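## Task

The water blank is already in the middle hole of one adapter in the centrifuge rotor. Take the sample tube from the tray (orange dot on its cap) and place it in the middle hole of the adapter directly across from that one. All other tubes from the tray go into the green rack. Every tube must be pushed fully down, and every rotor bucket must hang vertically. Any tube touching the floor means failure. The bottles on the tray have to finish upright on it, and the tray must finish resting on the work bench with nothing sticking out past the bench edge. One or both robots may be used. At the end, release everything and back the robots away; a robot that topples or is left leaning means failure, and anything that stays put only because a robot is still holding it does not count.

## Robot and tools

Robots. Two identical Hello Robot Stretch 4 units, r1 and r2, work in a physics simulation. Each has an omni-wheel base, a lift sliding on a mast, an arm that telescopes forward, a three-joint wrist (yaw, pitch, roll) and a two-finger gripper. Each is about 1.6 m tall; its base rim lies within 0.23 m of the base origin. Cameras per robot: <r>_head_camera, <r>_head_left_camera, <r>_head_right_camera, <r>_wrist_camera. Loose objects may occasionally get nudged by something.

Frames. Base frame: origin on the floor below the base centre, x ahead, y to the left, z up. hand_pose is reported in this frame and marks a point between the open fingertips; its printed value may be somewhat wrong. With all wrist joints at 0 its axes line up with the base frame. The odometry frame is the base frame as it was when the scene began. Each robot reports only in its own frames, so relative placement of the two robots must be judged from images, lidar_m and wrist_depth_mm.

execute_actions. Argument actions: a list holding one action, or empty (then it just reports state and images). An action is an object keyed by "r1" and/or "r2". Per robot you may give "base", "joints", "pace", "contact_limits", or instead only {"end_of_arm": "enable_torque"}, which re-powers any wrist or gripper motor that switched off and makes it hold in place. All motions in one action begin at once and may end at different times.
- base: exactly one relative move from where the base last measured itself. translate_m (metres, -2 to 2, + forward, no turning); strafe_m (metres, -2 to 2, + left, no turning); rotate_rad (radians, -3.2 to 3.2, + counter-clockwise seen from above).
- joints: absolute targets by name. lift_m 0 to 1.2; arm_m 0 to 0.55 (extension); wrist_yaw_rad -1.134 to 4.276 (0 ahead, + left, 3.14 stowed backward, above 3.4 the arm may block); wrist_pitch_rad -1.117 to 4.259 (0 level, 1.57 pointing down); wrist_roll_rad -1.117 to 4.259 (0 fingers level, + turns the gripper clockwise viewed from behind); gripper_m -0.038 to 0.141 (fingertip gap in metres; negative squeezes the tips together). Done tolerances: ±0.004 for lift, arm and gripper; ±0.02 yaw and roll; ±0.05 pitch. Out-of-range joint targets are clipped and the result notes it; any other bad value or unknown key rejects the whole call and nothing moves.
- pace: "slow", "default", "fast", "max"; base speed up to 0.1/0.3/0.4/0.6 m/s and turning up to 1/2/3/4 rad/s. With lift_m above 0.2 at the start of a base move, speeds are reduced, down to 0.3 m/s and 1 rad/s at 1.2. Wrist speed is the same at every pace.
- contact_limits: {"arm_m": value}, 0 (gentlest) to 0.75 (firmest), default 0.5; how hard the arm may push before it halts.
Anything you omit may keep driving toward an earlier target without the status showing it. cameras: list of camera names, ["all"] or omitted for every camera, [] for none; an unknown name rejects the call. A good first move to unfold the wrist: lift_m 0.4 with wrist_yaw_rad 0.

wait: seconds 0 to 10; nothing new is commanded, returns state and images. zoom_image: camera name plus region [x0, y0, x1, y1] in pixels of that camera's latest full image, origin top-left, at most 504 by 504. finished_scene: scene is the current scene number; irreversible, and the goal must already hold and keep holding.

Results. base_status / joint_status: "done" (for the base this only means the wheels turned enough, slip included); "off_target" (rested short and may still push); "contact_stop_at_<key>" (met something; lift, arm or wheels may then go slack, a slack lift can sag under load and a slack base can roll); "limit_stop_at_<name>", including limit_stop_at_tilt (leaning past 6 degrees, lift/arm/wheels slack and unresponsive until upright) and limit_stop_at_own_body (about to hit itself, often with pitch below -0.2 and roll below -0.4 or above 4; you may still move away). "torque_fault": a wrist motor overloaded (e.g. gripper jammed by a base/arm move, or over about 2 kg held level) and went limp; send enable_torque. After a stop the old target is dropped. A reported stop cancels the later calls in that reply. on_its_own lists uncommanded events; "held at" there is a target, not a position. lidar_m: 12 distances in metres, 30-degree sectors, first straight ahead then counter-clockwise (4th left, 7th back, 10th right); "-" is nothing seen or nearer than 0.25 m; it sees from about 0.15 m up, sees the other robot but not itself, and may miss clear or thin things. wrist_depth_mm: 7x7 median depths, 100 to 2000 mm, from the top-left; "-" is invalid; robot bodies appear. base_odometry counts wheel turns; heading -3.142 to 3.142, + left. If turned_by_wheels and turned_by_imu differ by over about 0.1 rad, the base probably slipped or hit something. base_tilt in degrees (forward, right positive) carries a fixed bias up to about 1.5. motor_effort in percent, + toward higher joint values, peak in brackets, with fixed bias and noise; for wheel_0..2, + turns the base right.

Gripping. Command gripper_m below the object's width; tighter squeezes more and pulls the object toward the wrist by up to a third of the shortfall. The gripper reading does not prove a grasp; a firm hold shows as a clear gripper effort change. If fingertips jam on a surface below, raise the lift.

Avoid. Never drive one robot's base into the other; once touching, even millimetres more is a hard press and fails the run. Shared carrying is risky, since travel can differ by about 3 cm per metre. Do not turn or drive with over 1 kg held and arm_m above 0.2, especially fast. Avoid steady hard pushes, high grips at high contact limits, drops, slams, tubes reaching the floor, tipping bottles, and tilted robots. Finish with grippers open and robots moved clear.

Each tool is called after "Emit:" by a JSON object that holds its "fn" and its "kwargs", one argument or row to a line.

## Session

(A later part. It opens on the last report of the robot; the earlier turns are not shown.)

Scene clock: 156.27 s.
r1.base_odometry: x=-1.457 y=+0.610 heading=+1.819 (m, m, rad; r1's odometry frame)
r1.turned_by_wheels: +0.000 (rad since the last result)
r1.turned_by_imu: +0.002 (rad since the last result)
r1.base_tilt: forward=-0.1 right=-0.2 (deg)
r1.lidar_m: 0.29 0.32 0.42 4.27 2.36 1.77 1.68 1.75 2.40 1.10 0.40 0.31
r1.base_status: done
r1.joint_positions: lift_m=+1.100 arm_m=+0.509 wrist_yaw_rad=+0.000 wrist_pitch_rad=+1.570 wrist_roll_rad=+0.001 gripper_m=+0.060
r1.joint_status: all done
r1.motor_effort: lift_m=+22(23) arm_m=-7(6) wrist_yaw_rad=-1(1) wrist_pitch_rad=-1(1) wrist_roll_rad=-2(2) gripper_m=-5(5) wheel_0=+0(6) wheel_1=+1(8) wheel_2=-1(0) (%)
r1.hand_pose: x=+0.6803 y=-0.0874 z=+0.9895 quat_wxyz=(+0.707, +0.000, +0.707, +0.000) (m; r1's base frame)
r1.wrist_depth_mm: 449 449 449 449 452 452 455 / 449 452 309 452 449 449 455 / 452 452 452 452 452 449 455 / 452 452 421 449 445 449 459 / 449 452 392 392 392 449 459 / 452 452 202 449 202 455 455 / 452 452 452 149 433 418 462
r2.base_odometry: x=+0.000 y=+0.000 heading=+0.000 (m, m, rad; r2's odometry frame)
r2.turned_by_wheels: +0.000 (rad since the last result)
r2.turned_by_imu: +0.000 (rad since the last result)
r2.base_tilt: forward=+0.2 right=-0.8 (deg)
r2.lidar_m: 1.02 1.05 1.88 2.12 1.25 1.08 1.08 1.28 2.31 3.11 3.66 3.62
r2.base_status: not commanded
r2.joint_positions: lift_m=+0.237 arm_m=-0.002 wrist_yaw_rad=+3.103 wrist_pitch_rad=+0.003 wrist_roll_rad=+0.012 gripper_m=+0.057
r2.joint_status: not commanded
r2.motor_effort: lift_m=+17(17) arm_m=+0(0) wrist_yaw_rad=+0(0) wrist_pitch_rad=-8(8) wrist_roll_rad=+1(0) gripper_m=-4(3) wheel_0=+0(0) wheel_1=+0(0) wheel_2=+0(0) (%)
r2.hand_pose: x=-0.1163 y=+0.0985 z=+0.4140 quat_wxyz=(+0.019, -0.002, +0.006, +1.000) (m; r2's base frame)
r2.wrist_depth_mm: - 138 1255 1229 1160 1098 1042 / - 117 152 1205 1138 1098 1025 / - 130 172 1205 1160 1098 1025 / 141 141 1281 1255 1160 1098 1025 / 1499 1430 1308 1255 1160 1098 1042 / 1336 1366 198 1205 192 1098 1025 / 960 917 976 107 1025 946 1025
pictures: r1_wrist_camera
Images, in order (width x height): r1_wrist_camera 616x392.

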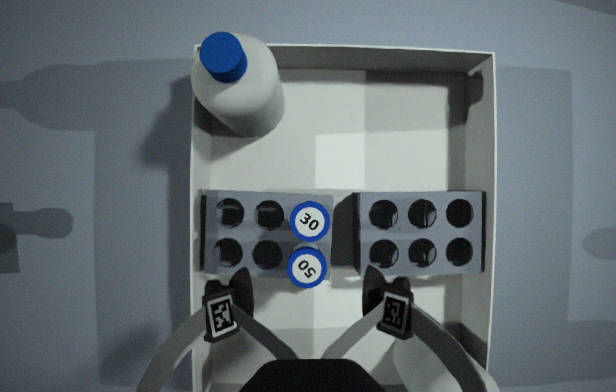

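Emit:
{"fn": "execute_actions", "kwargs": {
  "actions": [
    {"r1":{"joints":{"lift_m":0.955,"arm_m":0.505}}}
  ],
  "cameras": []
}}

Emit:
{"fn": "execute_actions", "kwargs": {
  "actions": [
    {"r1":{"joints":{"gripper_m":0.012}}}
  ],
  "cameras": []
}}

Emit:
{"fn": "execute_actions", "kwargs": {
  "actions": [
    {"r1":{"joints":{"lift_m":1.12}}}
  ],
  "cameras": []
}}

Emit:
{"fn": "execute_actions", "kwargs": {
  "actions": [
    {"r1":{"base":{"strafe_m":0.553},"joints":{"arm_m":0.486}}}
  ],
  "cameras": []
}}

Emit:
{"fn": "execute_actions", "kwargs": {
  "actions": [
    {"r1":{"joints":{"lift_m":1.03}}}
  ],
  "cameras": ["r1_wrist_camera"]
}}

Scene clock: 165.53 s.
r1.base_odometry: x=-1.457 y=+0.610 heading=+1.819 (m, m, rad; r1's odometry frame)
r1.turned_by_wheels: +0.000 (rad since the last result)
r1.turned_by_imu: +0.001 (rad since the last result)
r1.base_tilt: forward=-0.2 right=-0.3 (deg)
r1.lidar_m: 0.29 0.31 0.42 4.26 2.37 1.76 1.68 1.75 2.41 1.09 0.43 0.29
r1.base_status: not commanded
r1.joint_positions: lift_m=+0.955 arm_m=+0.506 wrist_yaw_rad=+0.000 wrist_pitch_rad=+1.570 wrist_roll_rad=+0.001 gripper_m=+0.060
r1.joint_status: all done
r1.motor_effort: lift_m=+18(21) arm_m=-7(4) wrist_yaw_rad=-1(0) wrist_pitch_rad=-1(1) wrist_roll_rad=-2(2) gripper_m=-4(5) wheel_0=+0(0) wheel_1=+1(0) wheel_2=-1(1) (%)
r1.hand_pose: x=+0.6773 y=-0.0874 z=+0.8449 quat_wxyz=(+0.707, +0.000, +0.707, +0.000) (m; r1's base frame)
r1.wrist_depth_mm: 306 179 178 304 304 304 285 / 306 303 254 304 304 304 286 / 306 304 304 304 306 306 289 / 306 273 300 245 306 283 273 / 306 259 246 183 277 246 248 / 306 279 202 184 202 277 266 / 307 255 307 149 307 307 279
r2.base_odometry: x=+0.000 y=+0.000 heading=+0.000 (m, m, rad; r2's odometry frame)
r2.turned_by_wheels: +0.000 (rad since the last result)
r2.turned_by_imu: +0.000 (rad since the last result)
r2.base_tilt: forward=+0.2 right=-0.5 (deg)
r2.lidar_m: 1.03 1.05 1.87 2.12 1.24 1.08 1.09 1.27 2.30 3.10 3.68 3.62
r2.base_status: not commanded
r2.joint_positions: lift_m=+0.237 arm_m=-0.002 wrist_yaw_rad=+3.103 wrist_pitch_rad=+0.003 wrist_roll_rad=+0.012 gripper_m=+0.057
r2.joint_status: not commanded
r2.motor_effort: lift_m=+17(17) arm_m=+0(0) wrist_yaw_rad=-1(1) wrist_pitch_rad=-8(7) wrist_roll_rad=+1(0) gripper_m=-3(2) wheel_0=+0(0) wheel_1=+0(0) wheel_2=+0(0) (%)
r2.hand_pose: x=-0.1163 y=+0.0985 z=+0.4140 quat_wxyz=(+0.019, -0.002, +0.006, +1.000) (m; r2's base frame)
r2.wrist_depth_mm: - 138 1255 1229 1138 1078 1008 / - 117 152 1205 1138 1078 1025 / - 130 172 1229 1138 1078 1042 / 141 141 1255 1205 1138 1078 1025 / 1576 1430 1308 1229 1138 1098 1042 / 1336 1366 198 1229 191 1098 1025 / 960 917 976 107 1025 946 1008
pictures: none
No camera images: the call's "cameras" was empty. Leave "cameras" out to get every camera's image.

Scene clock: 166.80 s.
r1.base_odometry: x=-1.457 y=+0.610 heading=+1.819 (m, m, rad; r1's odometry frame)
r1.turned_by_wheels: +0.000 (rad since the last result)
r1.turned_by_imu: +0.000 (rad since the last result)
r1.base_tilt: forward=-0.1 right=-0.1 (deg)
r1.lidar_m: 0.28 0.31 0.42 4.27 2.37 1.76 1.68 1.75 2.42 1.08 0.41 0.30
r1.base_status: not commanded
r1.joint_positions: lift_m=+0.955 arm_m=+0.506 wrist_yaw_rad=+0.000 wrist_pitch_rad=+1.570 wrist_roll_rad=+0.001 gripper_m=+0.012
r1.joint_status: all done
r1.motor_effort: lift_m=+18(18) arm_m=-7(7) wrist_yaw_rad=+1(1) wrist_pitch_rad=-1(1) wrist_roll_rad=-3(2) gripper_m=-9(9) wheel_0=+0(0) wheel_1=+1(0) wheel_2=-1(1) (%)
r1.hand_pose: x=+0.6773 y=-0.0874 z=+0.8449 quat_wxyz=(+0.707, +0.000, +0.707, +0.000) (m; r1's base frame)
r1.wrist_depth_mm: 304 180 178 303 304 306 282 / 304 301 255 304 304 304 286 / 304 304 303 303 304 306 289 / 306 273 300 245 306 283 273 / 304 259 247 183 276 246 249 / 306 281 196 178 192 277 266 / 307 256 304 157 306 307 279
r2.base_odometry: x=+0.000 y=+0.000 heading=+0.000 (m, m, rad; r2's odometry frame)
r2.turned_by_wheels: +0.000 (rad since the last result)
r2.turned_by_imu: +0.000 (rad since the last result)
r2.base_tilt: forward=+0.1 right=-0.6 (deg)
r2.lidar_m: 1.03 1.06 1.88 2.12 1.24 1.08 1.08 1.28 2.30 3.12 3.66 3.62
r2.base_status: not commanded
r2.joint_positions: lift_m=+0.237 arm_m=-0.002 wrist_yaw_rad=+3.103 wrist_pitch_rad=+0.003 wrist_roll_rad=+0.012 gripper_m=+0.057
r2.joint_status: not commanded
r2.motor_effort: lift_m=+17(17) arm_m=+0(0) wrist_yaw_rad=+1(1) wrist_pitch_rad=-10(8) wrist_roll_rad=+0(0) gripper_m=-3(3) wheel_0=+0(0) wheel_1=+0(0) wheel_2=+0(0) (%)
r2.hand_pose: x=-0.1163 y=+0.0985 z=+0.4140 quat_wxyz=(+0.019, -0.002, +0.006, +1.000) (m; r2's base frame)
r2.wrist_depth_mm: - 138 1255 1205 1160 1078 1008 / - 117 151 1229 1138 1098 1042 / - 130 172 1229 1138 1078 1025 / 141 141 1281 1229 1160 1078 1025 / 1464 1430 1336 1229 1160 1118 1042 / 1336 1336 198 1205 191 1078 1025 / 976 917 991 107 1060 946 1025
pictures: none
No camera images: the call's "cameras" was empty. Leave "cameras" out to get every camera's image.

Scene clock: 168.57 s.
r1.base_odometry: x=-1.457 y=+0.610 heading=+1.819 (m, m, rad; r1's odometry frame)
r1.turned_by_wheels: +0.000 (rad since the last result)
r1.turned_by_imu: +0.001 (rad since the last result)
r1.base_tilt: forward=-0.1 right=-0.1 (deg)
r1.lidar_m: 0.29 0.30 0.42 4.26 2.38 1.75 1.69 1.75 2.40 1.08 0.41 0.31
r1.base_status: not commanded
r1.joint_positions: lift_m=+1.120 arm_m=+0.506 wrist_yaw_rad=+0.000 wrist_pitch_rad=+1.570 wrist_roll_rad=+0.001 gripper_m=+0.012
r1.joint_status: all done
r1.motor_effort: lift_m=+23(25) arm_m=-7(7) wrist_yaw_rad=+0(1) wrist_pitch_rad=+0(2) wrist_roll_rad=-2(3) gripper_m=-10(12) wheel_0=+0(0) wheel_1=+1(1) wheel_2=-1(1) (%)
r1.hand_pose: x=+0.6773 y=-0.0874 z=+1.0095 quat_wxyz=(+0.707, +0.000, +0.707, +0.000) (m; r1's base frame)
r1.wrist_depth_mm: 469 469 473 473 469 477 473 / 469 469 329 469 469 473 477 / 469 473 469 473 469 473 473 / 473 473 469 473 462 477 477 / 469 473 439 413 413 466 477 / 473 473 197 178 191 477 480 / 473 473 469 156 399 480 477
r2.base_odometry: x=+0.000 y=+0.000 heading=+0.000 (m, m, rad; r2's odometry frame)
r2.turned_by_wheels: +0.000 (rad since the last result)
r2.turned_by_imu: +0.000 (rad since the last result)
r2.base_tilt: forward=+0.3 right=-0.7 (deg)
r2.lidar_m: 1.04 1.05 1.88 2.13 1.24 1.07 1.08 1.28 2.30 3.11 3.66 3.62
r2.base_status: not commanded
r2.joint_positions: lift_m=+0.237 arm_m=-0.002 wrist_yaw_rad=+3.103 wrist_pitch_rad=+0.003 wrist_roll_rad=+0.012 gripper_m=+0.057
r2.joint_status: not commanded
r2.motor_effort: lift_m=+17(17) arm_m=+0(0) wrist_yaw_rad=-1(1) wrist_pitch_rad=-8(8) wrist_roll_rad=+1(1) gripper_m=-3(1) wheel_0=+0(0) wheel_1=+0(0) wheel_2=+0(0) (%)
r2.hand_pose: x=-0.1163 y=+0.0985 z=+0.4140 quat_wxyz=(+0.019, -0.002, +0.006, +1.000) (m; r2's base frame)
r2.wrist_depth_mm: - 138 1281 1229 1138 1098 1042 / - 117 152 1255 1138 1098 1025 / - 130 172 1229 1160 1078 1025 / 140 141 1281 1255 1160 1098 1008 / 1499 1397 1308 1229 1160 1118 1042 / 1308 1336 198 1205 191 1078 1042 / 946 931 1008 107 1025 931 1025
pictures: none
No camera images: the call's "cameras" was empty. Leave "cameras" out to get every camera's image.

Scene clock: 171.73 s.
r1.base_odometry: x=-1.994 y=+0.474 heading=+1.819 (m, m, rad; r1's odometry frame)
r1.turned_by_wheels: +0.000 (rad since the last result)
r1.turned_by_imu: +0.000 (rad since the last result)
r1.base_tilt: forward=+0.0 right=-0.2 (deg)
r1.lidar_m: 0.30 1.83 3.85 3.72 2.39 1.74 1.68 1.74 2.42 1.14 0.43 0.30
r1.base_status: done
r1.joint_positions: lift_m=+1.120 arm_m=+0.487 wrist_yaw_rad=+0.000 wrist_pitch_rad=+1.570 wrist_roll_rad=+0.001 gripper_m=+0.012
r1.joint_status: all done
r1.motor_effort: lift_m=+23(23) arm_m=-7(7) wrist_yaw_rad=+0(2) wrist_pitch_rad=-1(0) wrist_roll_rad=-2(2) gripper_m=-9(14) wheel_0=+1(8) wheel_1=-1(11) wheel_2=-1(1) (%)
r1.hand_pose: x=+0.6583 y=-0.0874 z=+1.0095 quat_wxyz=(+0.707, +0.000, +0.707, +0.000) (m; r1's base frame)
r1.wrist_depth_mm: 1229 1255 469 469 473 473 473 / 1255 1255 469 473 469 477 473 / 1255 1255 473 473 477 473 477 / 1255 1229 473 469 477 473 477 / 1255 1255 473 413 477 477 477 / 1255 1255 197 179 192 477 477 / 1255 1255 473 156 477 477 477
r2.base_odometry: x=+0.000 y=+0.000 heading=+0.000 (m, m, rad; r2's odometry frame)
r2.turned_by_wheels: +0.000 (rad since the last result)
r2.turned_by_imu: +0.000 (rad since the last result)
r2.base_tilt: forward=+0.2 right=-0.6 (deg)
r2.lidar_m: 1.01 1.05 1.89 2.10 1.23 1.07 1.08 1.30 2.31 3.11 3.63 3.62
r2.base_status: not commanded
r2.joint_positions: lift_m=+0.237 arm_m=-0.002 wrist_yaw_rad=+3.103 wrist_pitch_rad=+0.003 wrist_roll_rad=+0.012 gripper_m=+0.057
r2.joint_status: not commanded
r2.motor_effort: lift_m=+17(17) arm_m=+0(0) wrist_yaw_rad=+0(1) wrist_pitch_rad=-8(8) wrist_roll_rad=+0(2) gripper_m=-5(2) wheel_0=+0(0) wheel_1=+0(0) wheel_2=+0(0) (%)
r2.hand_pose: x=-0.1163 y=+0.0985 z=+0.4140 quat_wxyz=(+0.019, -0.002, +0.006, +1.000) (m; r2's base frame)
r2.wrist_depth_mm: - 138 1255 1229 1138 1078 1042 / - 117 151 1255 1160 1078 1042 / - 130 172 1229 1138 1098 1025 / 140 141 1281 1229 1160 1098 1025 / 1499 1430 1308 1229 1160 1078 1025 / 1308 1336 197 1229 191 1078 1042 / 946 917 991 107 1042 931 1025
pictures: none
No camera images: the call's "cameras" was empty. Leave "cameras" out to get every camera's image.

Scene clock: 173.10 s.
r1.base_odometry: x=-1.994 y=+0.474 heading=+1.819 (m, m, rad; r1's odometry frame)
r1.turned_by_wheels: +0.000 (rad since the last result)
r1.turned_by_imu: +0.000 (rad since the last result)
r1.base_tilt: forward=-0.1 right=-0.2 (deg)
r1.lidar_m: 0.29 1.84 3.84 3.71 2.39 1.73 1.67 1.75 2.40 1.14 0.43 0.29
r1.base_status: not commanded
r1.joint_positions: lift_m=+1.030 arm_m=+0.487 wrist_yaw_rad=+0.000 wrist_pitch_rad=+1.570 wrist_roll_rad=+0.001 gripper_m=+0.012
r1.joint_status: all done
r1.motor_effort: lift_m=+18(22) arm_m=-7(7) wrist_yaw_rad=-2(2) wrist_pitch_rad=+0(1) wrist_roll_rad=-2(2) gripper_m=-10(11) wheel_0=+1(1) wheel_1=-1(1) wheel_2=-1(1) (%)
r1.hand_pose: x=+0.6583 y=-0.0874 z=+0.9199 quat_wxyz=(+0.707, +0.000, +0.707, +0.000) (m; r1's base frame)
r1.wrist_depth_mm: 1138 1138 382 382 382 382 384 / 1160 1138 379 382 384 382 384 / 1138 1138 382 384 384 384 384 / 1160 1160 382 379 322 384 387 / 1138 1160 384 322 322 384 384 / 1160 1160 197 179 192 384 387 / 1160 1160 384 157 384 387 387
r2.base_odometry: x=+0.000 y=+0.000 heading=+0.000 (m, m, rad; r2's odometry frame)
r2.turned_by_wheels: +0.000 (rad since the last result)
r2.turned_by_imu: +0.000 (rad since the last result)
r2.base_tilt: forward=+0.2 right=-0.5 (deg)
r2.lidar_m: 1.04 1.04 1.89 2.12 1.25 1.07 1.10 1.27 2.32 3.11 3.65 3.61
r2.base_status: not commanded
r2.joint_positions: lift_m=+0.237 arm_m=-0.002 wrist_yaw_rad=+3.103 wrist_pitch_rad=+0.003 wrist_roll_rad=+0.012 gripper_m=+0.057
r2.joint_status: not commanded
r2.motor_effort: lift_m=+17(17) arm_m=+0(0) wrist_yaw_rad=-2(1) wrist_pitch_rad=-8(9) wrist_roll_rad=-1(2) gripper_m=-2(1) wheel_0=+0(0) wheel_1=+0(0) wheel_2=+0(0) (%)
r2.hand_pose: x=-0.1163 y=+0.0985 z=+0.4140 quat_wxyz=(+0.019, -0.002, +0.006, +1.000) (m; r2's base frame)
r2.wrist_depth_mm: - 138 1255 1205 1138 1060 1025 / - 117 152 1229 1138 1098 1042 / - 130 171 1229 1138 1078 1025 / 140 141 1308 1229 1160 1118 1060 / 1499 1464 1308 1229 1138 1098 1042 / 1308 1336 198 1229 191 1098 1042 / 946 931 976 107 1042 946 1025
pictures: r1_wrist_camera
Images, in order (width x height): r1_wrist_camera 616x392.

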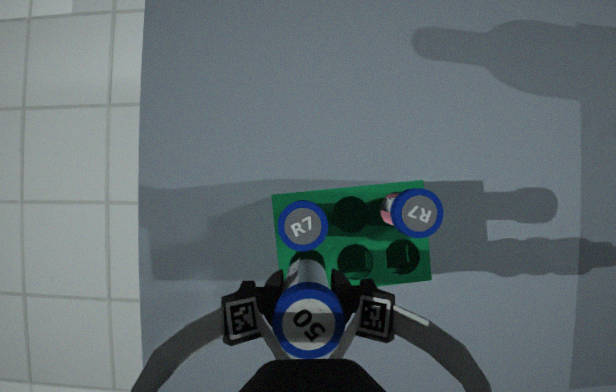

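Emit:
{"fn": "execute_actions", "kwargs": {
  "actions": [
    {"r1":{"joints":{"lift_m":0.965},"pace":"slow"}}
  ],
  "cameras": []
}}

Emit:
{"fn": "execute_actions", "kwargs": {
  "actions": [
    {"r1":{"joints":{"gripper_m":0.06}}}
  ],
  "cameras": []
}}

Emit:
{"fn": "execute_actions", "kwargs": {
  "actions": [
    {"r1":{"joints":{"lift_m":1.1}}}
  ],
  "cameras": []
}}

Emit:
{"fn": "execute_actions", "kwargs": {
  "actions": [
    {"r1":{"base":{"strafe_m":-0.555},"joints":{"arm_m":0.546}}}
  ],
  "cameras": ["r1_wrist_camera"]
}}

Scene clock: 179.83 s.
r1.base_odometry: x=-1.994 y=+0.474 heading=+1.819 (m, m, rad; r1's odometry frame)
r1.turned_by_wheels: +0.000 (rad since the last result)
r1.turned_by_imu: +0.001 (rad since the last result)
r1.base_tilt: forward=-0.1 right=+0.0 (deg)
r1.lidar_m: 0.28 1.81 3.86 3.71 2.38 1.73 1.67 1.74 2.40 1.15 0.43 0.29
r1.base_status: not commanded
r1.joint_positions: lift_m=+0.965 arm_m=+0.487 wrist_yaw_rad=+0.000 wrist_pitch_rad=+1.570 wrist_roll_rad=+0.001 gripper_m=+0.012
r1.joint_status: all done
r1.motor_effort: lift_m=+18(19) arm_m=-7(7) wrist_yaw_rad=+0(0) wrist_pitch_rad=-1(1) wrist_roll_rad=-2(2) gripper_m=-11(11) wheel_0=+1(1) wheel_1=-1(1) wheel_2=-1(1) (%)
r1.hand_pose: x=+0.6583 y=-0.0874 z=+0.8549 quat_wxyz=(+0.707, +0.000, +0.707, +0.000) (m; r1's base frame)
r1.wrist_depth_mm: 1078 315 315 317 317 317 317 / 1078 317 317 315 317 319 319 / 1078 317 317 317 317 317 320 / 1078 317 317 257 258 319 319 / 1078 317 319 196 257 317 319 / 1078 317 196 178 192 319 320 / 1078 319 317 157 320 319 320
r2.base_odometry: x=+0.000 y=+0.000 heading=+0.000 (m, m, rad; r2's odometry frame)
r2.turned_by_wheels: +0.000 (rad since the last result)
r2.turned_by_imu: +0.000 (rad since the last result)
r2.base_tilt: forward=+0.2 right=-0.6 (deg)
r2.lidar_m: 1.03 1.05 1.86 2.12 1.25 1.09 1.08 1.28 2.32 3.11 3.66 3.63
r2.base_status: not commanded
r2.joint_positions: lift_m=+0.237 arm_m=-0.002 wrist_yaw_rad=+3.103 wrist_pitch_rad=+0.003 wrist_roll_rad=+0.012 gripper_m=+0.057
r2.joint_status: not commanded
r2.motor_effort: lift_m=+17(17) arm_m=+0(0) wrist_yaw_rad=-1(1) wrist_pitch_rad=-8(8) wrist_roll_rad=-1(0) gripper_m=+0(2) wheel_0=+0(0) wheel_1=+0(0) wheel_2=+0(0) (%)
r2.hand_pose: x=-0.1163 y=+0.0985 z=+0.4140 quat_wxyz=(+0.019, -0.002, +0.006, +1.000) (m; r2's base frame)
r2.wrist_depth_mm: - 138 1255 1229 1138 1060 1025 / - 117 152 1205 1138 1098 1025 / - 130 172 1229 1160 1098 1042 / 141 141 1281 1229 1160 1078 1025 / 1537 1397 1336 1255 1138 1098 1042 / 1336 1366 198 1205 190 1098 1042 / 960 917 991 107 1025 946 1025
pictures: none
No camera images: the call's "cameras" was empty. Leave "cameras" out to get every camera's image.

Scene clock: 181.10 s.
r1.base_odometry: x=-1.994 y=+0.474 heading=+1.819 (m, m, rad; r1's odometry frame)
r1.turned_by_wheels: +0.000 (rad since the last result)
r1.turned_by_imu: +0.000 (rad since the last result)
r1.base_tilt: forward=-0.2 right=-0.2 (deg)
r1.lidar_m: 0.27 1.84 3.84 3.71 2.38 1.75 1.66 1.74 2.40 1.14 0.42 0.31
r1.base_status: not commanded
r1.joint_positions: lift_m=+0.965 arm_m=+0.487 wrist_yaw_rad=+0.000 wrist_pitch_rad=+1.570 wrist_roll_rad=+0.001 gripper_m=+0.060
r1.joint_status: all done
r1.motor_effort: lift_m=+18(18) arm_m=-7(7) wrist_yaw_rad=+0(2) wrist_pitch_rad=+0(0) wrist_roll_rad=-3(2) gripper_m=-2(8) wheel_0=+1(1) wheel_1=-1(1) wheel_2=+0(1) (%)
r1.hand_pose: x=+0.6583 y=-0.0874 z=+0.8549 quat_wxyz=(+0.707, +0.000, +0.707, +0.000) (m; r1's base frame)
r1.wrist_depth_mm: 1078 317 317 317 317 319 317 / 1078 315 317 319 315 317 319 / 1078 315 317 319 317 319 319 / 1060 315 317 258 257 317 319 / 1078 317 319 197 258 320 319 / 1078 317 202 196 202 319 320 / 1078 319 319 149 319 320 322
r2.base_odometry: x=+0.000 y=+0.000 heading=+0.000 (m, m, rad; r2's odometry frame)
r2.turned_by_wheels: +0.000 (rad since the last result)
r2.turned_by_imu: +0.000 (rad since the last result)
r2.base_tilt: forward=+0.1 right=-0.6 (deg)
r2.lidar_m: 1.03 1.04 1.88 2.12 1.24 1.07 1.09 1.29 2.29 3.10 3.66 3.62
r2.base_status: not commanded
r2.joint_positions: lift_m=+0.237 arm_m=-0.002 wrist_yaw_rad=+3.103 wrist_pitch_rad=+0.003 wrist_roll_rad=+0.012 gripper_m=+0.057
r2.joint_status: not commanded
r2.motor_effort: lift_m=+17(17) arm_m=+0(0) wrist_yaw_rad=-2(0) wrist_pitch_rad=-8(8) wrist_roll_rad=-1(0) gripper_m=-5(4) wheel_0=+0(0) wheel_1=+0(0) wheel_2=+0(0) (%)
r2.hand_pose: x=-0.1163 y=+0.0985 z=+0.4140 quat_wxyz=(+0.019, -0.002, +0.006, +1.000) (m; r2's base frame)
r2.wrist_depth_mm: - 138 1281 1229 1160 1078 1025 / - 117 151 1205 1138 1098 1042 / - 130 172 1205 1160 1078 1042 / 141 141 1281 1229 1138 1078 1042 / 1499 1430 1308 1229 1138 1098 1042 / 1336 1366 198 1205 191 1078 1060 / 960 917 976 107 1042 931 1008
pictures: none
No camera images: the call's "cameras" was empty. Leave "cameras" out to get every camera's image.

Scene clock: 182.73 s.
r1.base_odometry: x=-1.994 y=+0.474 heading=+1.819 (m, m, rad; r1's odometry frame)
r1.turned_by_wheels: +0.000 (rad since the last result)
r1.turned_by_imu: +0.000 (rad since the last result)
r1.base_tilt: forward=-0.2 right=-0.1 (deg)
r1.lidar_m: 0.29 1.83 3.86 3.71 2.37 1.74 1.69 1.73 2.42 1.14 0.42 0.30
r1.base_status: not commanded
r1.joint_positions: lift_m=+1.100 arm_m=+0.487 wrist_yaw_rad=+0.000 wrist_pitch_rad=+1.570 wrist_roll_rad=+0.001 gripper_m=+0.060
r1.joint_status: all done
r1.motor_effort: lift_m=+23(24) arm_m=-7(6) wrist_yaw_rad=+0(1) wrist_pitch_rad=-1(1) wrist_roll_rad=-2(3) gripper_m=-5(4) wheel_0=+1(1) wheel_1=-1(1) wheel_2=+0(0) (%)
r1.hand_pose: x=+0.6583 y=-0.0874 z=+0.9895 quat_wxyz=(+0.707, +0.000, +0.707, +0.000) (m; r1's base frame)
r1.wrist_depth_mm: 1205 1205 449 452 452 452 455 / 1229 1229 452 452 452 455 455 / 1229 1229 452 452 455 455 455 / 1229 1229 452 445 452 455 452 / 1205 1229 452 394 449 455 455 / 1229 1229 202 452 202 459 455 / 1229 1229 455 149 459 455 459
r2.base_odometry: x=+0.000 y=+0.000 heading=+0.000 (m, m, rad; r2's odometry frame)
r2.turned_by_wheels: +0.000 (rad since the last result)
r2.turned_by_imu: +0.000 (rad since the last result)
r2.base_tilt: forward=+0.3 right=-0.6 (deg)
r2.lidar_m: 1.01 1.02 1.87 2.11 1.25 1.07 1.09 1.28 2.31 3.12 3.67 3.62
r2.base_status: not commanded
r2.joint_positions: lift_m=+0.237 arm_m=-0.002 wrist_yaw_rad=+3.103 wrist_pitch_rad=+0.003 wrist_roll_rad=+0.012 gripper_m=+0.057
r2.joint_status: not commanded
r2.motor_effort: lift_m=+17(17) arm_m=+0(0) wrist_yaw_rad=-1(0) wrist_pitch_rad=-9(7) wrist_roll_rad=-2(1) gripper_m=-4(4) wheel_0=+0(0) wheel_1=+0(0) wheel_2=+0(0) (%)
r2.hand_pose: x=-0.1163 y=+0.0985 z=+0.4140 quat_wxyz=(+0.019, -0.002, +0.006, +1.000) (m; r2's base frame)
r2.wrist_depth_mm: - 138 1281 1205 1160 1078 1042 / - 117 152 1205 1160 1098 1025 / - 130 172 1229 1160 1098 1025 / 141 141 1255 1229 1138 1118 1042 / 1464 1397 1336 1255 1160 1098 1042 / 1336 1366 198 1205 191 1098 1042 / 946 904 991 107 1025 960 1025
pictures: none
No camera images: the call's "cameras" was empty. Leave "cameras" out to get every camera's image.

Scene clock: 185.90 s.
r1.base_odometry: x=-1.456 y=+0.610 heading=+1.819 (m, m, rad; r1's odometry frame)
r1.turned_by_wheels: +0.000 (rad since the last result)
r1.turned_by_imu: +0.001 (rad since the last result)
r1.base_tilt: forward=-0.2 right=-0.1 (deg)
r1.lidar_m: 0.28 0.31 0.43 4.26 2.37 1.76 1.69 1.75 2.43 1.11 0.41 0.29
r1.base_status: done
r1.joint_positions: lift_m=+1.100 arm_m=+0.545 wrist_yaw_rad=+0.000 wrist_pitch_rad=+1.570 wrist_roll_rad=+0.001 gripper_m=+0.060
r1.joint_status: all done
r1.motor_effort: lift_m=+23(23) arm_m=+7(6) wrist_yaw_rad=+0(1) wrist_pitch_rad=-1(1) wrist_roll_rad=-1(3) gripper_m=-4(5) wheel_0=+0(7) wheel_1=+0(8) wheel_2=-1(2) (%)
r1.hand_pose: x=+0.7160 y=-0.0874 z=+0.9896 quat_wxyz=(+0.707, +0.000, +0.707, +0.000) (m; r1's base frame)
r1.wrist_depth_mm: 449 449 449 449 452 455 455 / 449 452 317 449 449 452 452 / 449 452 314 449 449 452 455 / 449 449 449 449 452 452 452 / 452 449 392 394 392 424 455 / 452 455 202 452 202 452 455 / 455 452 449 149 452 415 459
r2.base_odometry: x=+0.000 y=+0.000 heading=+0.000 (m, m, rad; r2's odometry frame)
r2.turned_by_wheels: +0.000 (rad since the last result)
r2.turned_by_imu: +0.000 (rad since the last result)
r2.base_tilt: forward=+0.3 right=-0.4 (deg)
r2.lidar_m: 1.02 1.04 1.88 2.12 1.25 1.08 1.09 1.29 2.32 3.11 3.67 3.62
r2.base_status: not commanded
r2.joint_positions: lift_m=+0.237 arm_m=-0.002 wrist_yaw_rad=+3.103 wrist_pitch_rad=+0.003 wrist_roll_rad=+0.012 gripper_m=+0.057
r2.joint_status: not commanded
r2.motor_effort: lift_m=+17(17) arm_m=+0(0) wrist_yaw_rad=-3(1) wrist_pitch_rad=-9(7) wrist_roll_rad=+0(1) gripper_m=+2(3) wheel_0=+0(0) wheel_1=+0(0) wheel_2=+0(0) (%)
r2.hand_pose: x=-0.1163 y=+0.0985 z=+0.4140 quat_wxyz=(+0.019, -0.002, +0.006, +1.000) (m; r2's base frame)
r2.wrist_depth_mm: - 139 1255 1182 1138 1078 1008 / - 117 152 1229 1160 1078 1042 / - 130 171 1229 1160 1098 1060 / 141 141 1255 1229 1160 1118 1042 / 1464 1430 1336 1229 1160 1078 1060 / 1308 1366 198 1205 191 1078 1042 / 960 917 991 107 1042 946 1025
pictures: r1_wrist_camera
Images, in order (width x height): r1_wrist_camera 616x392.

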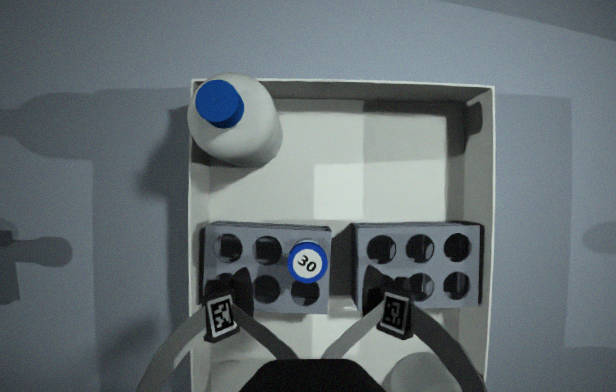

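Emit:
{"fn": "execute_actions", "kwargs": {
  "actions": [
    {"r1":{"joints":{"lift_m":0.955}}}
  ],
  "cameras": []
}}

Emit:
{"fn": "execute_actions", "kwargs": {
  "actions": [
    {"r1":{"joints":{"gripper_m":0.012}}}
  ],
  "cameras": []
}}

Emit:
{"fn": "execute_actions", "kwargs": {
  "actions": [
    {"r1":{"joints":{"lift_m":1.14}}}
  ],
  "cameras": []
}}

Emit:
{"fn": "execute_actions", "kwargs": {
  "actions": [
    {"r1":{"base":{"strafe_m":0.477},"joints":{"arm_m":0.494}}}
  ],
  "cameras": []
}}

Emit:
{"fn": "execute_actions", "kwargs": {
  "actions": [
    {"r1":{"joints":{"lift_m":1.03}}}
  ],
  "cameras": ["r1_wrist_camera"]
}}

Scene clock: 195.70 s.
r1.base_odometry: x=-1.456 y=+0.610 heading=+1.819 (m, m, rad; r1's odometry frame)
r1.turned_by_wheels: +0.000 (rad since the last result)
r1.turned_by_imu: +0.001 (rad since the last result)
r1.base_tilt: forward=-0.2 right=-0.2 (deg)
r1.lidar_m: 0.26 0.31 0.42 4.25 2.36 1.76 1.67 1.76 2.40 1.11 0.41 0.32
r1.base_status: not commanded
r1.joint_positions: lift_m=+0.955 arm_m=+0.545 wrist_yaw_rad=+0.000 wrist_pitch_rad=+1.570 wrist_roll_rad=+0.001 gripper_m=+0.060
r1.joint_status: all done
r1.motor_effort: lift_m=+18(21) arm_m=+7(7) wrist_yaw_rad=-1(2) wrist_pitch_rad=+0(0) wrist_roll_rad=-3(1) gripper_m=-3(0) wheel_0=+0(0) wheel_1=+0(0) wheel_2=-1(1) (%)
r1.hand_pose: x=+0.7160 y=-0.0874 z=+0.8449 quat_wxyz=(+0.707, +0.000, +0.707, +0.000) (m; r1's base frame)
r1.wrist_depth_mm: 304 125 163 259 255 266 - / 304 163 167 303 304 306 283 / 304 303 243 303 304 306 286 / 306 304 306 304 304 307 286 / 306 274 274 245 282 276 268 / 306 262 202 184 202 247 247 / 306 258 245 149 277 247 248
r2.base_odometry: x=+0.000 y=+0.000 heading=+0.000 (m, m, rad; r2's odometry frame)
r2.turned_by_wheels: +0.000 (rad since the last result)
r2.turned_by_imu: +0.000 (rad since the last result)
r2.base_tilt: forward=+0.4 right=-0.6 (deg)
r2.lidar_m: 1.01 1.05 1.86 2.12 1.24 1.08 1.09 1.27 2.31 3.12 3.67 3.62
r2.base_status: not commanded
r2.joint_positions: lift_m=+0.237 arm_m=-0.002 wrist_yaw_rad=+3.103 wrist_pitch_rad=+0.003 wrist_roll_rad=+0.012 gripper_m=+0.057
r2.joint_status: not commanded
r2.motor_effort: lift_m=+17(17) arm_m=+0(0) wrist_yaw_rad=-1(1) wrist_pitch_rad=-8(8) wrist_roll_rad=+1(0) gripper_m=-7(4) wheel_0=+0(0) wheel_1=+0(0) wheel_2=+0(0) (%)
r2.hand_pose: x=-0.1163 y=+0.0985 z=+0.4140 quat_wxyz=(+0.019, -0.002, +0.006, +1.000) (m; r2's base frame)
r2.wrist_depth_mm: - 138 1229 1205 1118 1098 1025 / - 117 151 1205 1160 1078 1025 / - 130 172 1255 1138 1098 1025 / 141 141 1281 1229 1160 1078 1042 / 1537 1397 1281 1229 1118 1098 1042 / 1336 1366 198 1205 191 1078 1042 / 946 904 991 107 1025 946 1025
pictures: none
No camera images: the call's "cameras" was empty. Leave "cameras" out to get every camera's image.

Scene clock: 196.97 s.
r1.base_odometry: x=-1.456 y=+0.610 heading=+1.819 (m, m, rad; r1's odometry frame)
r1.turned_by_wheels: +0.000 (rad since the last result)
r1.turned_by_imu: +0.000 (rad since the last result)
r1.base_tilt: forward=-0.2 right=-0.2 (deg)
r1.lidar_m: 0.27 0.32 0.42 4.26 2.36 1.74 1.68 1.75 2.43 1.12 0.42 0.29
r1.base_status: not commanded
r1.joint_positions: lift_m=+0.955 arm_m=+0.545 wrist_yaw_rad=+0.000 wrist_pitch_rad=+1.570 wrist_roll_rad=+0.001 gripper_m=+0.012
r1.joint_status: all done
r1.motor_effort: lift_m=+18(18) arm_m=+7(7) wrist_yaw_rad=-1(0) wrist_pitch_rad=-1(0) wrist_roll_rad=-2(3) gripper_m=-11(12) wheel_0=+0(0) wheel_1=+0(0) wheel_2=-1(1) (%)
r1.hand_pose: x=+0.7160 y=-0.0874 z=+0.8449 quat_wxyz=(+0.707, +0.000, +0.707, +0.000) (m; r1's base frame)
r1.wrist_depth_mm: 304 125 163 258 255 259 - / 304 163 167 304 306 304 285 / 306 303 243 304 304 306 286 / 306 304 304 304 304 306 286 / 306 274 279 245 301 276 268 / 307 263 196 178 193 247 247 / 307 258 245 157 259 246 247
r2.base_odometry: x=+0.000 y=+0.000 heading=+0.000 (m, m, rad; r2's odometry frame)
r2.turned_by_wheels: +0.000 (rad since the last result)
r2.turned_by_imu: +0.000 (rad since the last result)
r2.base_tilt: forward=+0.2 right=-0.6 (deg)
r2.lidar_m: 1.02 1.06 1.87 2.11 1.26 1.08 1.08 1.28 2.31 3.11 3.64 3.61
r2.base_status: not commanded
r2.joint_positions: lift_m=+0.237 arm_m=-0.002 wrist_yaw_rad=+3.103 wrist_pitch_rad=+0.003 wrist_roll_rad=+0.012 gripper_m=+0.057
r2.joint_status: not commanded
r2.motor_effort: lift_m=+17(17) arm_m=+0(0) wrist_yaw_rad=+0(0) wrist_pitch_rad=-8(9) wrist_roll_rad=+0(3) gripper_m=-2(6) wheel_0=+0(0) wheel_1=+0(0) wheel_2=+0(0) (%)
r2.hand_pose: x=-0.1163 y=+0.0985 z=+0.4140 quat_wxyz=(+0.019, -0.002, +0.006, +1.000) (m; r2's base frame)
r2.wrist_depth_mm: - 138 1281 1229 1138 1098 1025 / - 117 152 1229 1160 1060 1042 / - 130 172 1229 1182 1098 1025 / 140 141 1281 1205 1160 1098 1008 / 1499 1397 1336 1229 1138 1098 1042 / 1336 1366 197 1229 191 1078 1025 / 946 917 991 107 1060 946 1025
pictures: none
No camera images: the call's "cameras" was empty. Leave "cameras" out to get every camera's image.

Scene clock: 198.83 s.
r1.base_odometry: x=-1.456 y=+0.610 heading=+1.819 (m, m, rad; r1's odometry frame)
r1.turned_by_wheels: +0.000 (rad since the last result)
r1.turned_by_imu: +0.001 (rad since the last result)
r1.base_tilt: forward=+0.0 right=-0.1 (deg)
r1.lidar_m: 0.28 0.29 0.42 4.27 2.37 1.76 1.69 1.75 2.41 1.10 0.42 0.29
r1.base_status: not commanded
r1.joint_positions: lift_m=+1.140 arm_m=+0.545 wrist_yaw_rad=+0.000 wrist_pitch_rad=+1.570 wrist_roll_rad=+0.001 gripper_m=+0.012
r1.joint_status: all done
r1.motor_effort: lift_m=+23(24) arm_m=+7(7) wrist_yaw_rad=+0(0) wrist_pitch_rad=-1(1) wrist_roll_rad=-3(2) gripper_m=-11(9) wheel_0=+0(0) wheel_1=+0(0) wheel_2=-1(1) (%)
r1.hand_pose: x=+0.7160 y=-0.0874 z=+1.0295 quat_wxyz=(+0.707, +0.000, +0.707, +0.000) (m; r1's base frame)
r1.wrist_depth_mm: 488 488 492 492 492 496 492 / 492 488 492 492 492 492 492 / 492 492 351 484 488 496 500 / 492 492 492 488 492 496 496 / 488 492 442 430 430 496 496 / 492 496 197 178 192 496 496 / 492 492 492 157 445 500 500
r2.base_odometry: x=+0.000 y=+0.000 heading=+0.000 (m, m, rad; r2's odometry frame)
r2.turned_by_wheels: +0.000 (rad since the last result)
r2.turned_by_imu: +0.000 (rad since the last result)
r2.base_tilt: forward=+0.1 right=-0.6 (deg)
r2.lidar_m: 1.03 1.06 1.88 2.11 1.24 1.08 1.09 1.29 2.31 3.11 3.66 3.61
r2.base_status: not commanded
r2.joint_positions: lift_m=+0.237 arm_m=-0.002 wrist_yaw_rad=+3.103 wrist_pitch_rad=+0.003 wrist_roll_rad=+0.012 gripper_m=+0.057
r2.joint_status: not commanded
r2.motor_effort: lift_m=+17(17) arm_m=+0(0) wrist_yaw_rad=-1(0) wrist_pitch_rad=-8(8) wrist_roll_rad=+0(1) gripper_m=-3(4) wheel_0=+0(0) wheel_1=+0(0) wheel_2=+0(0) (%)
r2.hand_pose: x=-0.1163 y=+0.0985 z=+0.4140 quat_wxyz=(+0.019, -0.002, +0.006, +1.000) (m; r2's base frame)
r2.wrist_depth_mm: - 138 1229 1255 1138 1078 1025 / - 117 152 1229 1182 1060 1025 / - 130 172 1229 1160 1078 1025 / 140 141 1281 1229 1160 1118 1042 / 1499 1397 1281 1255 1138 1098 1025 / 1308 1366 198 1182 191 1078 1042 / 946 904 991 107 1042 946 1025
pictures: none
No camera images: the call's "cameras" was empty. Leave "cameras" out to get every camera's image.

Scene clock: 201.73 s.
r1.base_odometry: x=-1.918 y=+0.493 heading=+1.819 (m, m, rad; r1's odometry frame)
r1.turned_by_wheels: +0.000 (rad since the last result)
r1.turned_by_imu: +0.000 (rad since the last result)
r1.base_tilt: forward=-0.1 right=+0.0 (deg)
r1.lidar_m: 0.29 0.32 3.94 3.79 2.40 1.73 1.70 1.74 2.43 1.13 0.41 0.32
r1.base_status: done
r1.joint_positions: lift_m=+1.140 arm_m=+0.495 wrist_yaw_rad=+0.000 wrist_pitch_rad=+1.570 wrist_roll_rad=+0.001 gripper_m=+0.012
r1.joint_status: all done
r1.motor_effort: lift_m=+23(23) arm_m=-7(8) wrist_yaw_rad=-1(0) wrist_pitch_rad=-1(1) wrist_roll_rad=-2(2) gripper_m=-12(13) wheel_0=+0(8) wheel_1=-2(9) wheel_2=-1(2) (%)
r1.hand_pose: x=+0.6663 y=-0.0874 z=+1.0295 quat_wxyz=(+0.707, +0.000, +0.707, +0.000) (m; r1's base frame)
r1.wrist_depth_mm: 1255 492 488 492 492 492 492 / 1281 488 492 492 492 492 496 / 1255 492 488 492 496 496 496 / 1255 488 496 496 496 496 496 / 1255 492 430 462 496 496 496 / 1255 496 196 178 192 500 500 / 1255 496 492 157 492 496 500
r2.base_odometry: x=+0.000 y=+0.000 heading=+0.000 (m, m, rad; r2's odometry frame)
r2.turned_by_wheels: +0.000 (rad since the last result)
r2.turned_by_imu: +0.000 (rad since the last result)
r2.base_tilt: forward=+0.3 right=-0.5 (deg)
r2.lidar_m: 1.04 1.06 1.85 2.12 1.23 1.07 1.08 1.29 2.31 3.11 3.66 3.61
r2.base_status: not commanded
r2.joint_positions: lift_m=+0.237 arm_m=-0.002 wrist_yaw_rad=+3.103 wrist_pitch_rad=+0.003 wrist_roll_rad=+0.012 gripper_m=+0.057
r2.joint_status: not commanded
r2.motor_effort: lift_m=+17(17) arm_m=+0(0) wrist_yaw_rad=-1(1) wrist_pitch_rad=-8(8) wrist_roll_rad=+1(0) gripper_m=+2(2) wheel_0=+0(0) wheel_1=+0(0) wheel_2=+0(0) (%)
r2.hand_pose: x=-0.1163 y=+0.0985 z=+0.4140 quat_wxyz=(+0.019, -0.002, +0.006, +1.000) (m; r2's base frame)
r2.wrist_depth_mm: - 138 1255 1229 1138 1098 1025 / - 117 152 1229 1138 1078 1042 / - 130 172 1229 1160 1098 1042 / 141 141 1281 1255 1160 1098 1042 / 1537 1366 1308 1229 1138 1078 1042 / 1336 1366 198 1205 191 1098 1060 / 946 917 991 107 1025 946 1025
pictures: none
No camera images: the call's "cameras" was empty. Leave "cameras" out to get every camera's image.

Scene clock: 203.23 s.
r1.base_odometry: x=-1.918 y=+0.493 heading=+1.819 (m, m, rad; r1's odometry frame)
r1.turned_by_wheels: +0.000 (rad since the last result)
r1.turned_by_imu: +0.000 (rad since the last result)
r1.base_tilt: forward=-0.1 right=-0.1 (deg)
r1.lidar_m: 0.29 0.31 3.92 3.79 2.39 1.73 1.67 1.73 2.39 1.14 0.43 0.31
r1.base_status: not commanded
r1.joint_positions: lift_m=+1.030 arm_m=+0.495 wrist_yaw_rad=+0.000 wrist_pitch_rad=+1.570 wrist_roll_rad=+0.001 gripper_m=+0.012
r1.joint_status: all done
r1.motor_effort: lift_m=+18(20) arm_m=-7(7) wrist_yaw_rad=-3(1) wrist_pitch_rad=-1(0) wrist_roll_rad=-1(3) gripper_m=-12(11) wheel_0=+0(1) wheel_1=-2(2) wheel_2=-1(1) (%)
r1.hand_pose: x=+0.6663 y=-0.0874 z=+0.9199 quat_wxyz=(+0.707, +0.000, +0.707, +0.000) (m; r1's base frame)
r1.wrist_depth_mm: 1138 382 382 382 384 387 382 / 1138 379 382 379 382 384 384 / 1160 382 382 382 384 382 384 / 1160 382 382 384 384 384 384 / 1160 382 324 322 384 387 387 / 1160 382 197 178 192 384 387 / 1160 382 384 157 384 384 387
r2.base_odometry: x=+0.000 y=+0.000 heading=+0.000 (m, m, rad; r2's odometry frame)
r2.turned_by_wheels: +0.000 (rad since the last result)
r2.turned_by_imu: +0.000 (rad since the last result)
r2.base_tilt: forward=+0.2 right=-0.4 (deg)
r2.lidar_m: 1.03 1.05 1.86 2.11 1.22 1.07 1.08 1.29 2.32 3.10 3.65 3.61
r2.base_status: not commanded
r2.joint_positions: lift_m=+0.237 arm_m=-0.002 wrist_yaw_rad=+3.103 wrist_pitch_rad=+0.003 wrist_roll_rad=+0.012 gripper_m=+0.057
r2.joint_status: not commanded
r2.motor_effort: lift_m=+17(17) arm_m=+0(0) wrist_yaw_rad=-1(1) wrist_pitch_rad=-8(8) wrist_roll_rad=+1(1) gripper_m=-2(5) wheel_0=+0(0) wheel_1=+0(0) wheel_2=+0(0) (%)
r2.hand_pose: x=-0.1163 y=+0.0985 z=+0.4140 quat_wxyz=(+0.019, -0.002, +0.006, +1.000) (m; r2's base frame)
r2.wrist_depth_mm: - 138 1255 1205 1160 1098 1042 / - 117 152 1205 1138 1098 1025 / - 130 172 1255 1160 1078 1008 / 141 141 1281 1229 1138 1098 1042 / 1537 1430 1281 1229 1138 1098 1042 / 1336 1336 198 1205 191 1098 1042 / 946 917 991 107 1042 931 1025
pictures: r1_wrist_camera
Images, in order (width x height): r1_wrist_camera 616x392.

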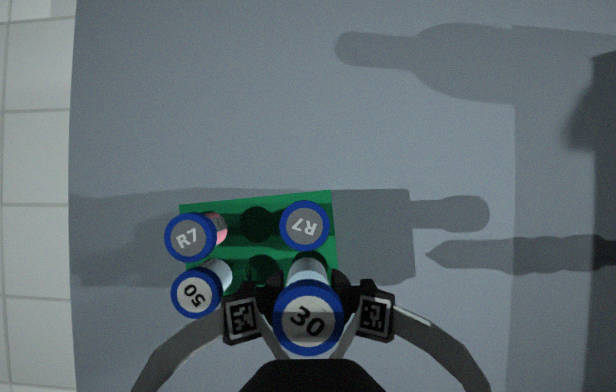

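Emit:
{"fn": "execute_actions", "kwargs": {
  "actions": [
    {"r1":{"joints":{"lift_m":0.965},"pace":"slow"}}
  ],
  "cameras": []
}}

Emit:
{"fn": "execute_actions", "kwargs": {
  "actions": [
    {"r1":{"joints":{"gripper_m":0.05}}}
  ],
  "cameras": []
}}

Emit:
{"fn": "execute_actions", "kwargs": {
  "actions": [
    {"r1":{"joints":{"lift_m":1.15}}}
  ],
  "cameras": ["r1_wrist_camera"]
}}

Emit:
{"fn": "execute_actions", "kwargs": {
  "actions": [
    {"r1":{"base":{"translate_m":-0.4},"joints":{"arm_m":0.0}}}
  ],
  "cameras": ["r2_head_camera","r1_head_left_camera"]
}}

Scene clock: 210.03 s.
r1.base_odometry: x=-1.918 y=+0.493 heading=+1.819 (m, m, rad; r1's odometry frame)
r1.turned_by_wheels: +0.000 (rad since the last result)
r1.turned_by_imu: +0.001 (rad since the last result)
r1.base_tilt: forward=-0.3 right=+0.1 (deg)
r1.lidar_m: 0.28 0.32 3.94 3.78 2.41 1.73 1.67 1.75 2.42 1.12 0.41 0.31
r1.base_status: not commanded
r1.joint_positions: lift_m=+0.965 arm_m=+0.495 wrist_yaw_rad=+0.000 wrist_pitch_rad=+1.571 wrist_roll_rad=+0.001 gripper_m=+0.012
r1.joint_status: all done
r1.motor_effort: lift_m=+18(17) arm_m=-7(7) wrist_yaw_rad=-1(1) wrist_pitch_rad=-2(2) wrist_roll_rad=-2(3) gripper_m=-8(10) wheel_0=+0(0) wheel_1=-2(2) wheel_2=-1(1) (%)
r1.hand_pose: x=+0.6661 y=-0.0874 z=+0.8549 quat_wxyz=(+0.707, +0.000, +0.707, +0.000) (m; r1's base frame)
r1.wrist_depth_mm: 314 314 315 317 317 319 317 / 315 315 317 315 319 317 319 / 315 315 317 317 319 319 319 / 317 315 315 257 319 319 319 / 317 196 257 196 319 319 319 / 317 317 196 178 193 320 320 / 317 317 319 154 319 320 320
r2.base_odometry: x=+0.000 y=+0.000 heading=+0.000 (m, m, rad; r2's odometry frame)
r2.turned_by_wheels: +0.000 (rad since the last result)
r2.turned_by_imu: +0.000 (rad since the last result)
r2.base_tilt: forward=+0.1 right=-0.6 (deg)
r2.lidar_m: 1.02 1.05 1.87 2.10 1.25 1.08 1.08 1.29 2.30 3.10 3.65 3.62
r2.base_status: not commanded
r2.joint_positions: lift_m=+0.237 arm_m=-0.002 wrist_yaw_rad=+3.103 wrist_pitch_rad=+0.003 wrist_roll_rad=+0.012 gripper_m=+0.057
r2.joint_status: not commanded
r2.motor_effort: lift_m=+17(17) arm_m=+0(0) wrist_yaw_rad=-1(0) wrist_pitch_rad=-9(7) wrist_roll_rad=-1(1) gripper_m=+1(3) wheel_0=+0(0) wheel_1=+0(0) wheel_2=+0(0) (%)
r2.hand_pose: x=-0.1163 y=+0.0985 z=+0.4140 quat_wxyz=(+0.019, -0.002, +0.006, +1.000) (m; r2's base frame)
r2.wrist_depth_mm: - 138 1255 1205 1182 1078 1025 / - 117 151 1205 1118 1078 1025 / - 130 172 1229 1160 1098 1025 / 141 141 1308 1229 1160 1098 1025 / 1499 1430 1336 1229 1182 1098 1042 / 1308 1336 197 1229 191 1118 1025 / 946 917 991 107 1025 960 1042
pictures: none
No camera images: the call's "cameras" was empty. Leave "cameras" out to get every camera's image.

Scene clock: 211.20 s.
r1.base_odometry: x=-1.918 y=+0.493 heading=+1.819 (m, m, rad; r1's odometry frame)
r1.turned_by_wheels: +0.000 (rad since the last result)
r1.turned_by_imu: +0.000 (rad since the last result)
r1.base_tilt: forward=-0.3 right=+0.0 (deg)
r1.lidar_m: 0.29 0.33 3.93 3.79 2.38 1.72 1.68 1.74 2.40 1.15 0.42 0.30
r1.base_status: not commanded
r1.joint_positions: lift_m=+0.965 arm_m=+0.495 wrist_yaw_rad=+0.000 wrist_pitch_rad=+1.570 wrist_roll_rad=+0.001 gripper_m=+0.050
r1.joint_status: all done
r1.motor_effort: lift_m=+18(18) arm_m=-6(7) wrist_yaw_rad=-1(1) wrist_pitch_rad=-2(1) wrist_roll_rad=+0(2) gripper_m=-3(11) wheel_0=+0(0) wheel_1=-2(2) wheel_2=-1(1) (%)
r1.hand_pose: x=+0.6662 y=-0.0874 z=+0.8549 quat_wxyz=(+0.707, +0.000, +0.707, +0.000) (m; r1's base frame)
r1.wrist_depth_mm: 317 315 315 317 317 317 317 / 315 315 317 317 319 319 317 / 315 317 317 317 317 319 319 / 315 317 317 257 319 320 319 / 317 195 257 196 319 319 320 / 315 317 196 196 197 320 320 / 317 319 319 144 319 320 320
r2.base_odometry: x=+0.000 y=+0.000 heading=+0.000 (m, m, rad; r2's odometry frame)
r2.turned_by_wheels: +0.000 (rad since the last result)
r2.turned_by_imu: +0.000 (rad since the last result)
r2.base_tilt: forward=+0.2 right=-0.5 (deg)
r2.lidar_m: 1.03 1.04 1.89 2.09 1.24 1.07 1.08 1.29 2.31 3.12 3.63 3.62
r2.base_status: not commanded
r2.joint_positions: lift_m=+0.237 arm_m=-0.002 wrist_yaw_rad=+3.103 wrist_pitch_rad=+0.003 wrist_roll_rad=+0.012 gripper_m=+0.057
r2.joint_status: not commanded
r2.motor_effort: lift_m=+17(17) arm_m=+0(0) wrist_yaw_rad=-1(1) wrist_pitch_rad=-9(9) wrist_roll_rad=+1(0) gripper_m=-3(6) wheel_0=+0(0) wheel_1=+0(0) wheel_2=+0(0) (%)
r2.hand_pose: x=-0.1163 y=+0.0985 z=+0.4140 quat_wxyz=(+0.019, -0.002, +0.006, +1.000) (m; r2's base frame)
r2.wrist_depth_mm: - 138 1281 1205 1138 1060 1025 / - 117 152 1205 1138 1098 1025 / - 130 172 1229 1160 1098 1042 / 140 141 1281 1205 1160 1078 1025 / 1464 1397 1308 1205 1160 1098 1042 / 1336 1366 197 1229 191 1098 1042 / 960 917 976 107 1042 946 1025
pictures: none
No camera images: the call's "cameras" was empty. Leave "cameras" out to get every camera's image.

Scene clock: 213.07 s.
r1.base_odometry: x=-1.918 y=+0.493 heading=+1.819 (m, m, rad; r1's odometry frame)
r1.turned_by_wheels: +0.000 (rad since the last result)
r1.turned_by_imu: +0.001 (rad since the last result)
r1.base_tilt: forward=+0.0 right=-0.1 (deg)
r1.lidar_m: 0.29 0.32 3.92 3.78 2.40 1.73 1.68 1.75 2.40 1.14 0.42 0.30
r1.base_status: not commanded
r1.joint_positions: lift_m=+1.150 arm_m=+0.495 wrist_yaw_rad=+0.000 wrist_pitch_rad=+1.570 wrist_roll_rad=+0.001 gripper_m=+0.050
r1.joint_status: all done
r1.motor_effort: lift_m=+23(24) arm_m=-6(6) wrist_yaw_rad=-1(1) wrist_pitch_rad=-1(1) wrist_roll_rad=-3(1) gripper_m=-5(3) wheel_0=-1(0) wheel_1=-2(2) wheel_2=-1(1) (%)
r1.hand_pose: x=+0.6662 y=-0.0874 z=+1.0395 quat_wxyz=(+0.707, +0.000, +0.707, +0.000) (m; r1's base frame)
r1.wrist_depth_mm: 1255 500 500 500 508 504 500 / 1255 504 500 504 504 504 508 / 1255 504 504 508 504 504 504 / 1281 504 500 500 508 504 508 / 1281 504 442 500 504 504 508 / 1255 504 198 504 197 508 504 / 1281 504 504 144 508 508 508
r2.base_odometry: x=+0.000 y=+0.000 heading=+0.000 (m, m, rad; r2's odometry frame)
r2.turned_by_wheels: +0.000 (rad since the last result)
r2.turned_by_imu: +0.000 (rad since the last result)
r2.base_tilt: forward=+0.3 right=-0.6 (deg)
r2.lidar_m: 1.02 1.04 1.87 2.12 1.25 1.06 1.08 1.28 2.32 3.12 3.64 3.62
r2.base_status: not commanded
r2.joint_positions: lift_m=+0.237 arm_m=-0.002 wrist_yaw_rad=+3.103 wrist_pitch_rad=+0.003 wrist_roll_rad=+0.012 gripper_m=+0.057
r2.joint_status: not commanded
r2.motor_effort: lift_m=+17(17) arm_m=+0(0) wrist_yaw_rad=-1(1) wrist_pitch_rad=-7(9) wrist_roll_rad=-1(1) gripper_m=-3(1) wheel_0=+0(0) wheel_1=+0(0) wheel_2=+0(0) (%)
r2.hand_pose: x=-0.1163 y=+0.0985 z=+0.4140 quat_wxyz=(+0.019, -0.002, +0.006, +1.000) (m; r2's base frame)
r2.wrist_depth_mm: - 138 1255 1229 1138 1078 1042 / - 117 152 1229 1160 1078 1025 / - 130 171 1229 1138 1078 1025 / 141 141 1255 1229 1160 1098 1042 / 1464 1397 1336 1229 1160 1098 1025 / 1308 1366 198 1229 191 1098 1042 / 960 917 976 107 1042 946 1008
pictures: r1_wrist_camera
Images, in order (width x height): r1_wrist_camera 616x392.

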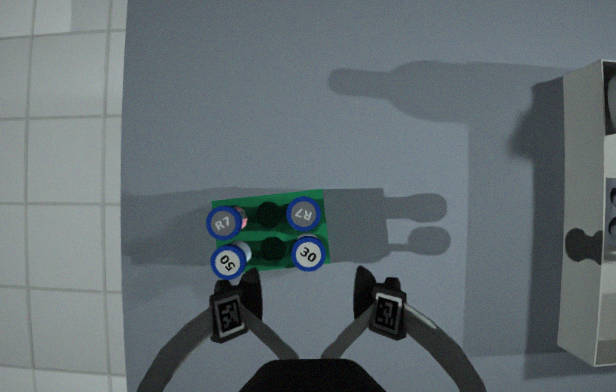

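Scene clock: 215.87 s.
r1.base_odometry: x=-1.820 y=+0.105 heading=+1.819 (m, m, rad; r1's odometry frame)
r1.turned_by_wheels: +0.000 (rad since the last result)
r1.turned_by_imu: +0.001 (rad since the last result)
r1.base_tilt: forward=-0.3 right=+0.0 (deg)
r1.lidar_m: 0.68 2.22 3.94 3.80 1.80 1.33 1.28 1.32 1.83 4.94 0.97 0.71
r1.base_status: done
r1.joint_positions: lift_m=+1.150 arm_m=+0.001 wrist_yaw_rad=+0.000 wrist_pitch_rad=+1.570 wrist_roll_rad=+0.001 gripper_m=+0.050
r1.joint_status: all done
r1.motor_effort: lift_m=+22(23) arm_m=-7(8) wrist_yaw_rad=+0(2) wrist_pitch_rad=-2(1) wrist_roll_rad=-2(3) gripper_m=-2(4) wheel_0=+1(0) wheel_1=+1(6) wheel_2=-1(8) (%)
r1.hand_pose: x=+0.1722 y=-0.0874 z=+1.0396 quat_wxyz=(+0.707, +0.000, +0.707, +0.000) (m; r1's base frame)
r1.wrist_depth_mm: 1281 1308 1281 1281 1281 1281 1281 / 1281 1255 1281 1281 1308 1281 1281 / 1281 1281 1255 1281 1281 1308 1255 / 1281 1281 1255 1281 1281 1281 1281 / 1308 1281 1060 1060 1308 1308 1281 / 1281 1281 199 1060 196 1281 1308 / 1281 1308 1281 144 1308 1281 1281
r2.base_odometry: x=+0.000 y=+0.000 heading=+0.000 (m, m, rad; r2's odometry frame)
r2.turned_by_wheels: +0.000 (rad since the last result)
r2.turned_by_imu: +0.000 (rad since the last result)
r2.base_tilt: forward=+0.2 right=-0.4 (deg)
r2.lidar_m: 1.03 1.03 1.87 2.10 1.25 1.07 1.08 1.28 2.33 3.12 3.65 3.63
r2.base_status: not commanded
r2.joint_positions: lift_m=+0.237 arm_m=-0.002 wrist_yaw_rad=+3.103 wrist_pitch_rad=+0.003 wrist_roll_rad=+0.012 gripper_m=+0.057
r2.joint_status: not commanded
r2.motor_effort: lift_m=+17(17) arm_m=+0(0) wrist_yaw_rad=+0(0) wrist_pitch_rad=-7(7) wrist_roll_rad=-2(0) gripper_m=-6(2) wheel_0=+0(0) wheel_1=+0(0) wheel_2=+0(0) (%)
r2.hand_pose: x=-0.1163 y=+0.0985 z=+0.4140 quat_wxyz=(+0.019, -0.002, +0.006, +1.000) (m; r2's base frame)
r2.wrist_depth_mm: - 138 1255 1229 1138 1060 1025 / - 117 152 1205 1118 1078 1042 / - 130 171 1229 1138 1098 1042 / 140 141 1308 1229 1160 1098 1025 / 1537 1366 1281 1205 1182 1078 1025 / 1336 1366 197 1205 191 1078 1025 / 960 917 991 107 1025 931 1008
pictures: r1_head_left_camera, r2_head_camera
Images, in order (width x height): r1_head_left_camera 420x672, r2_head_camera 420x560.

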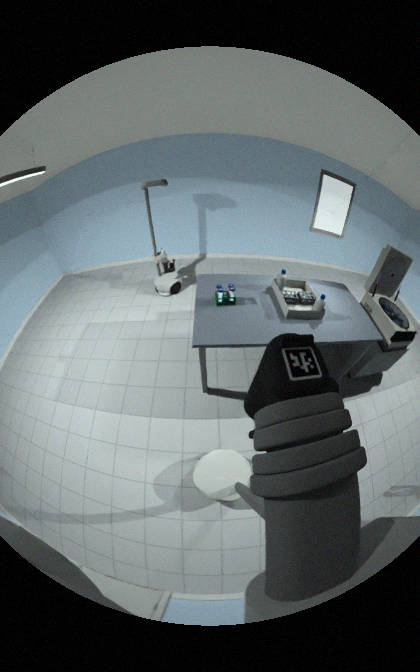

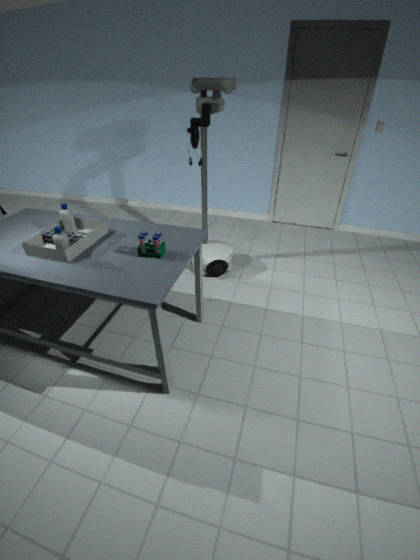

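Emit:
{"fn": "finished_scene", "kwargs": {
  "scene": 2
}}

The scene is finished: the task was done.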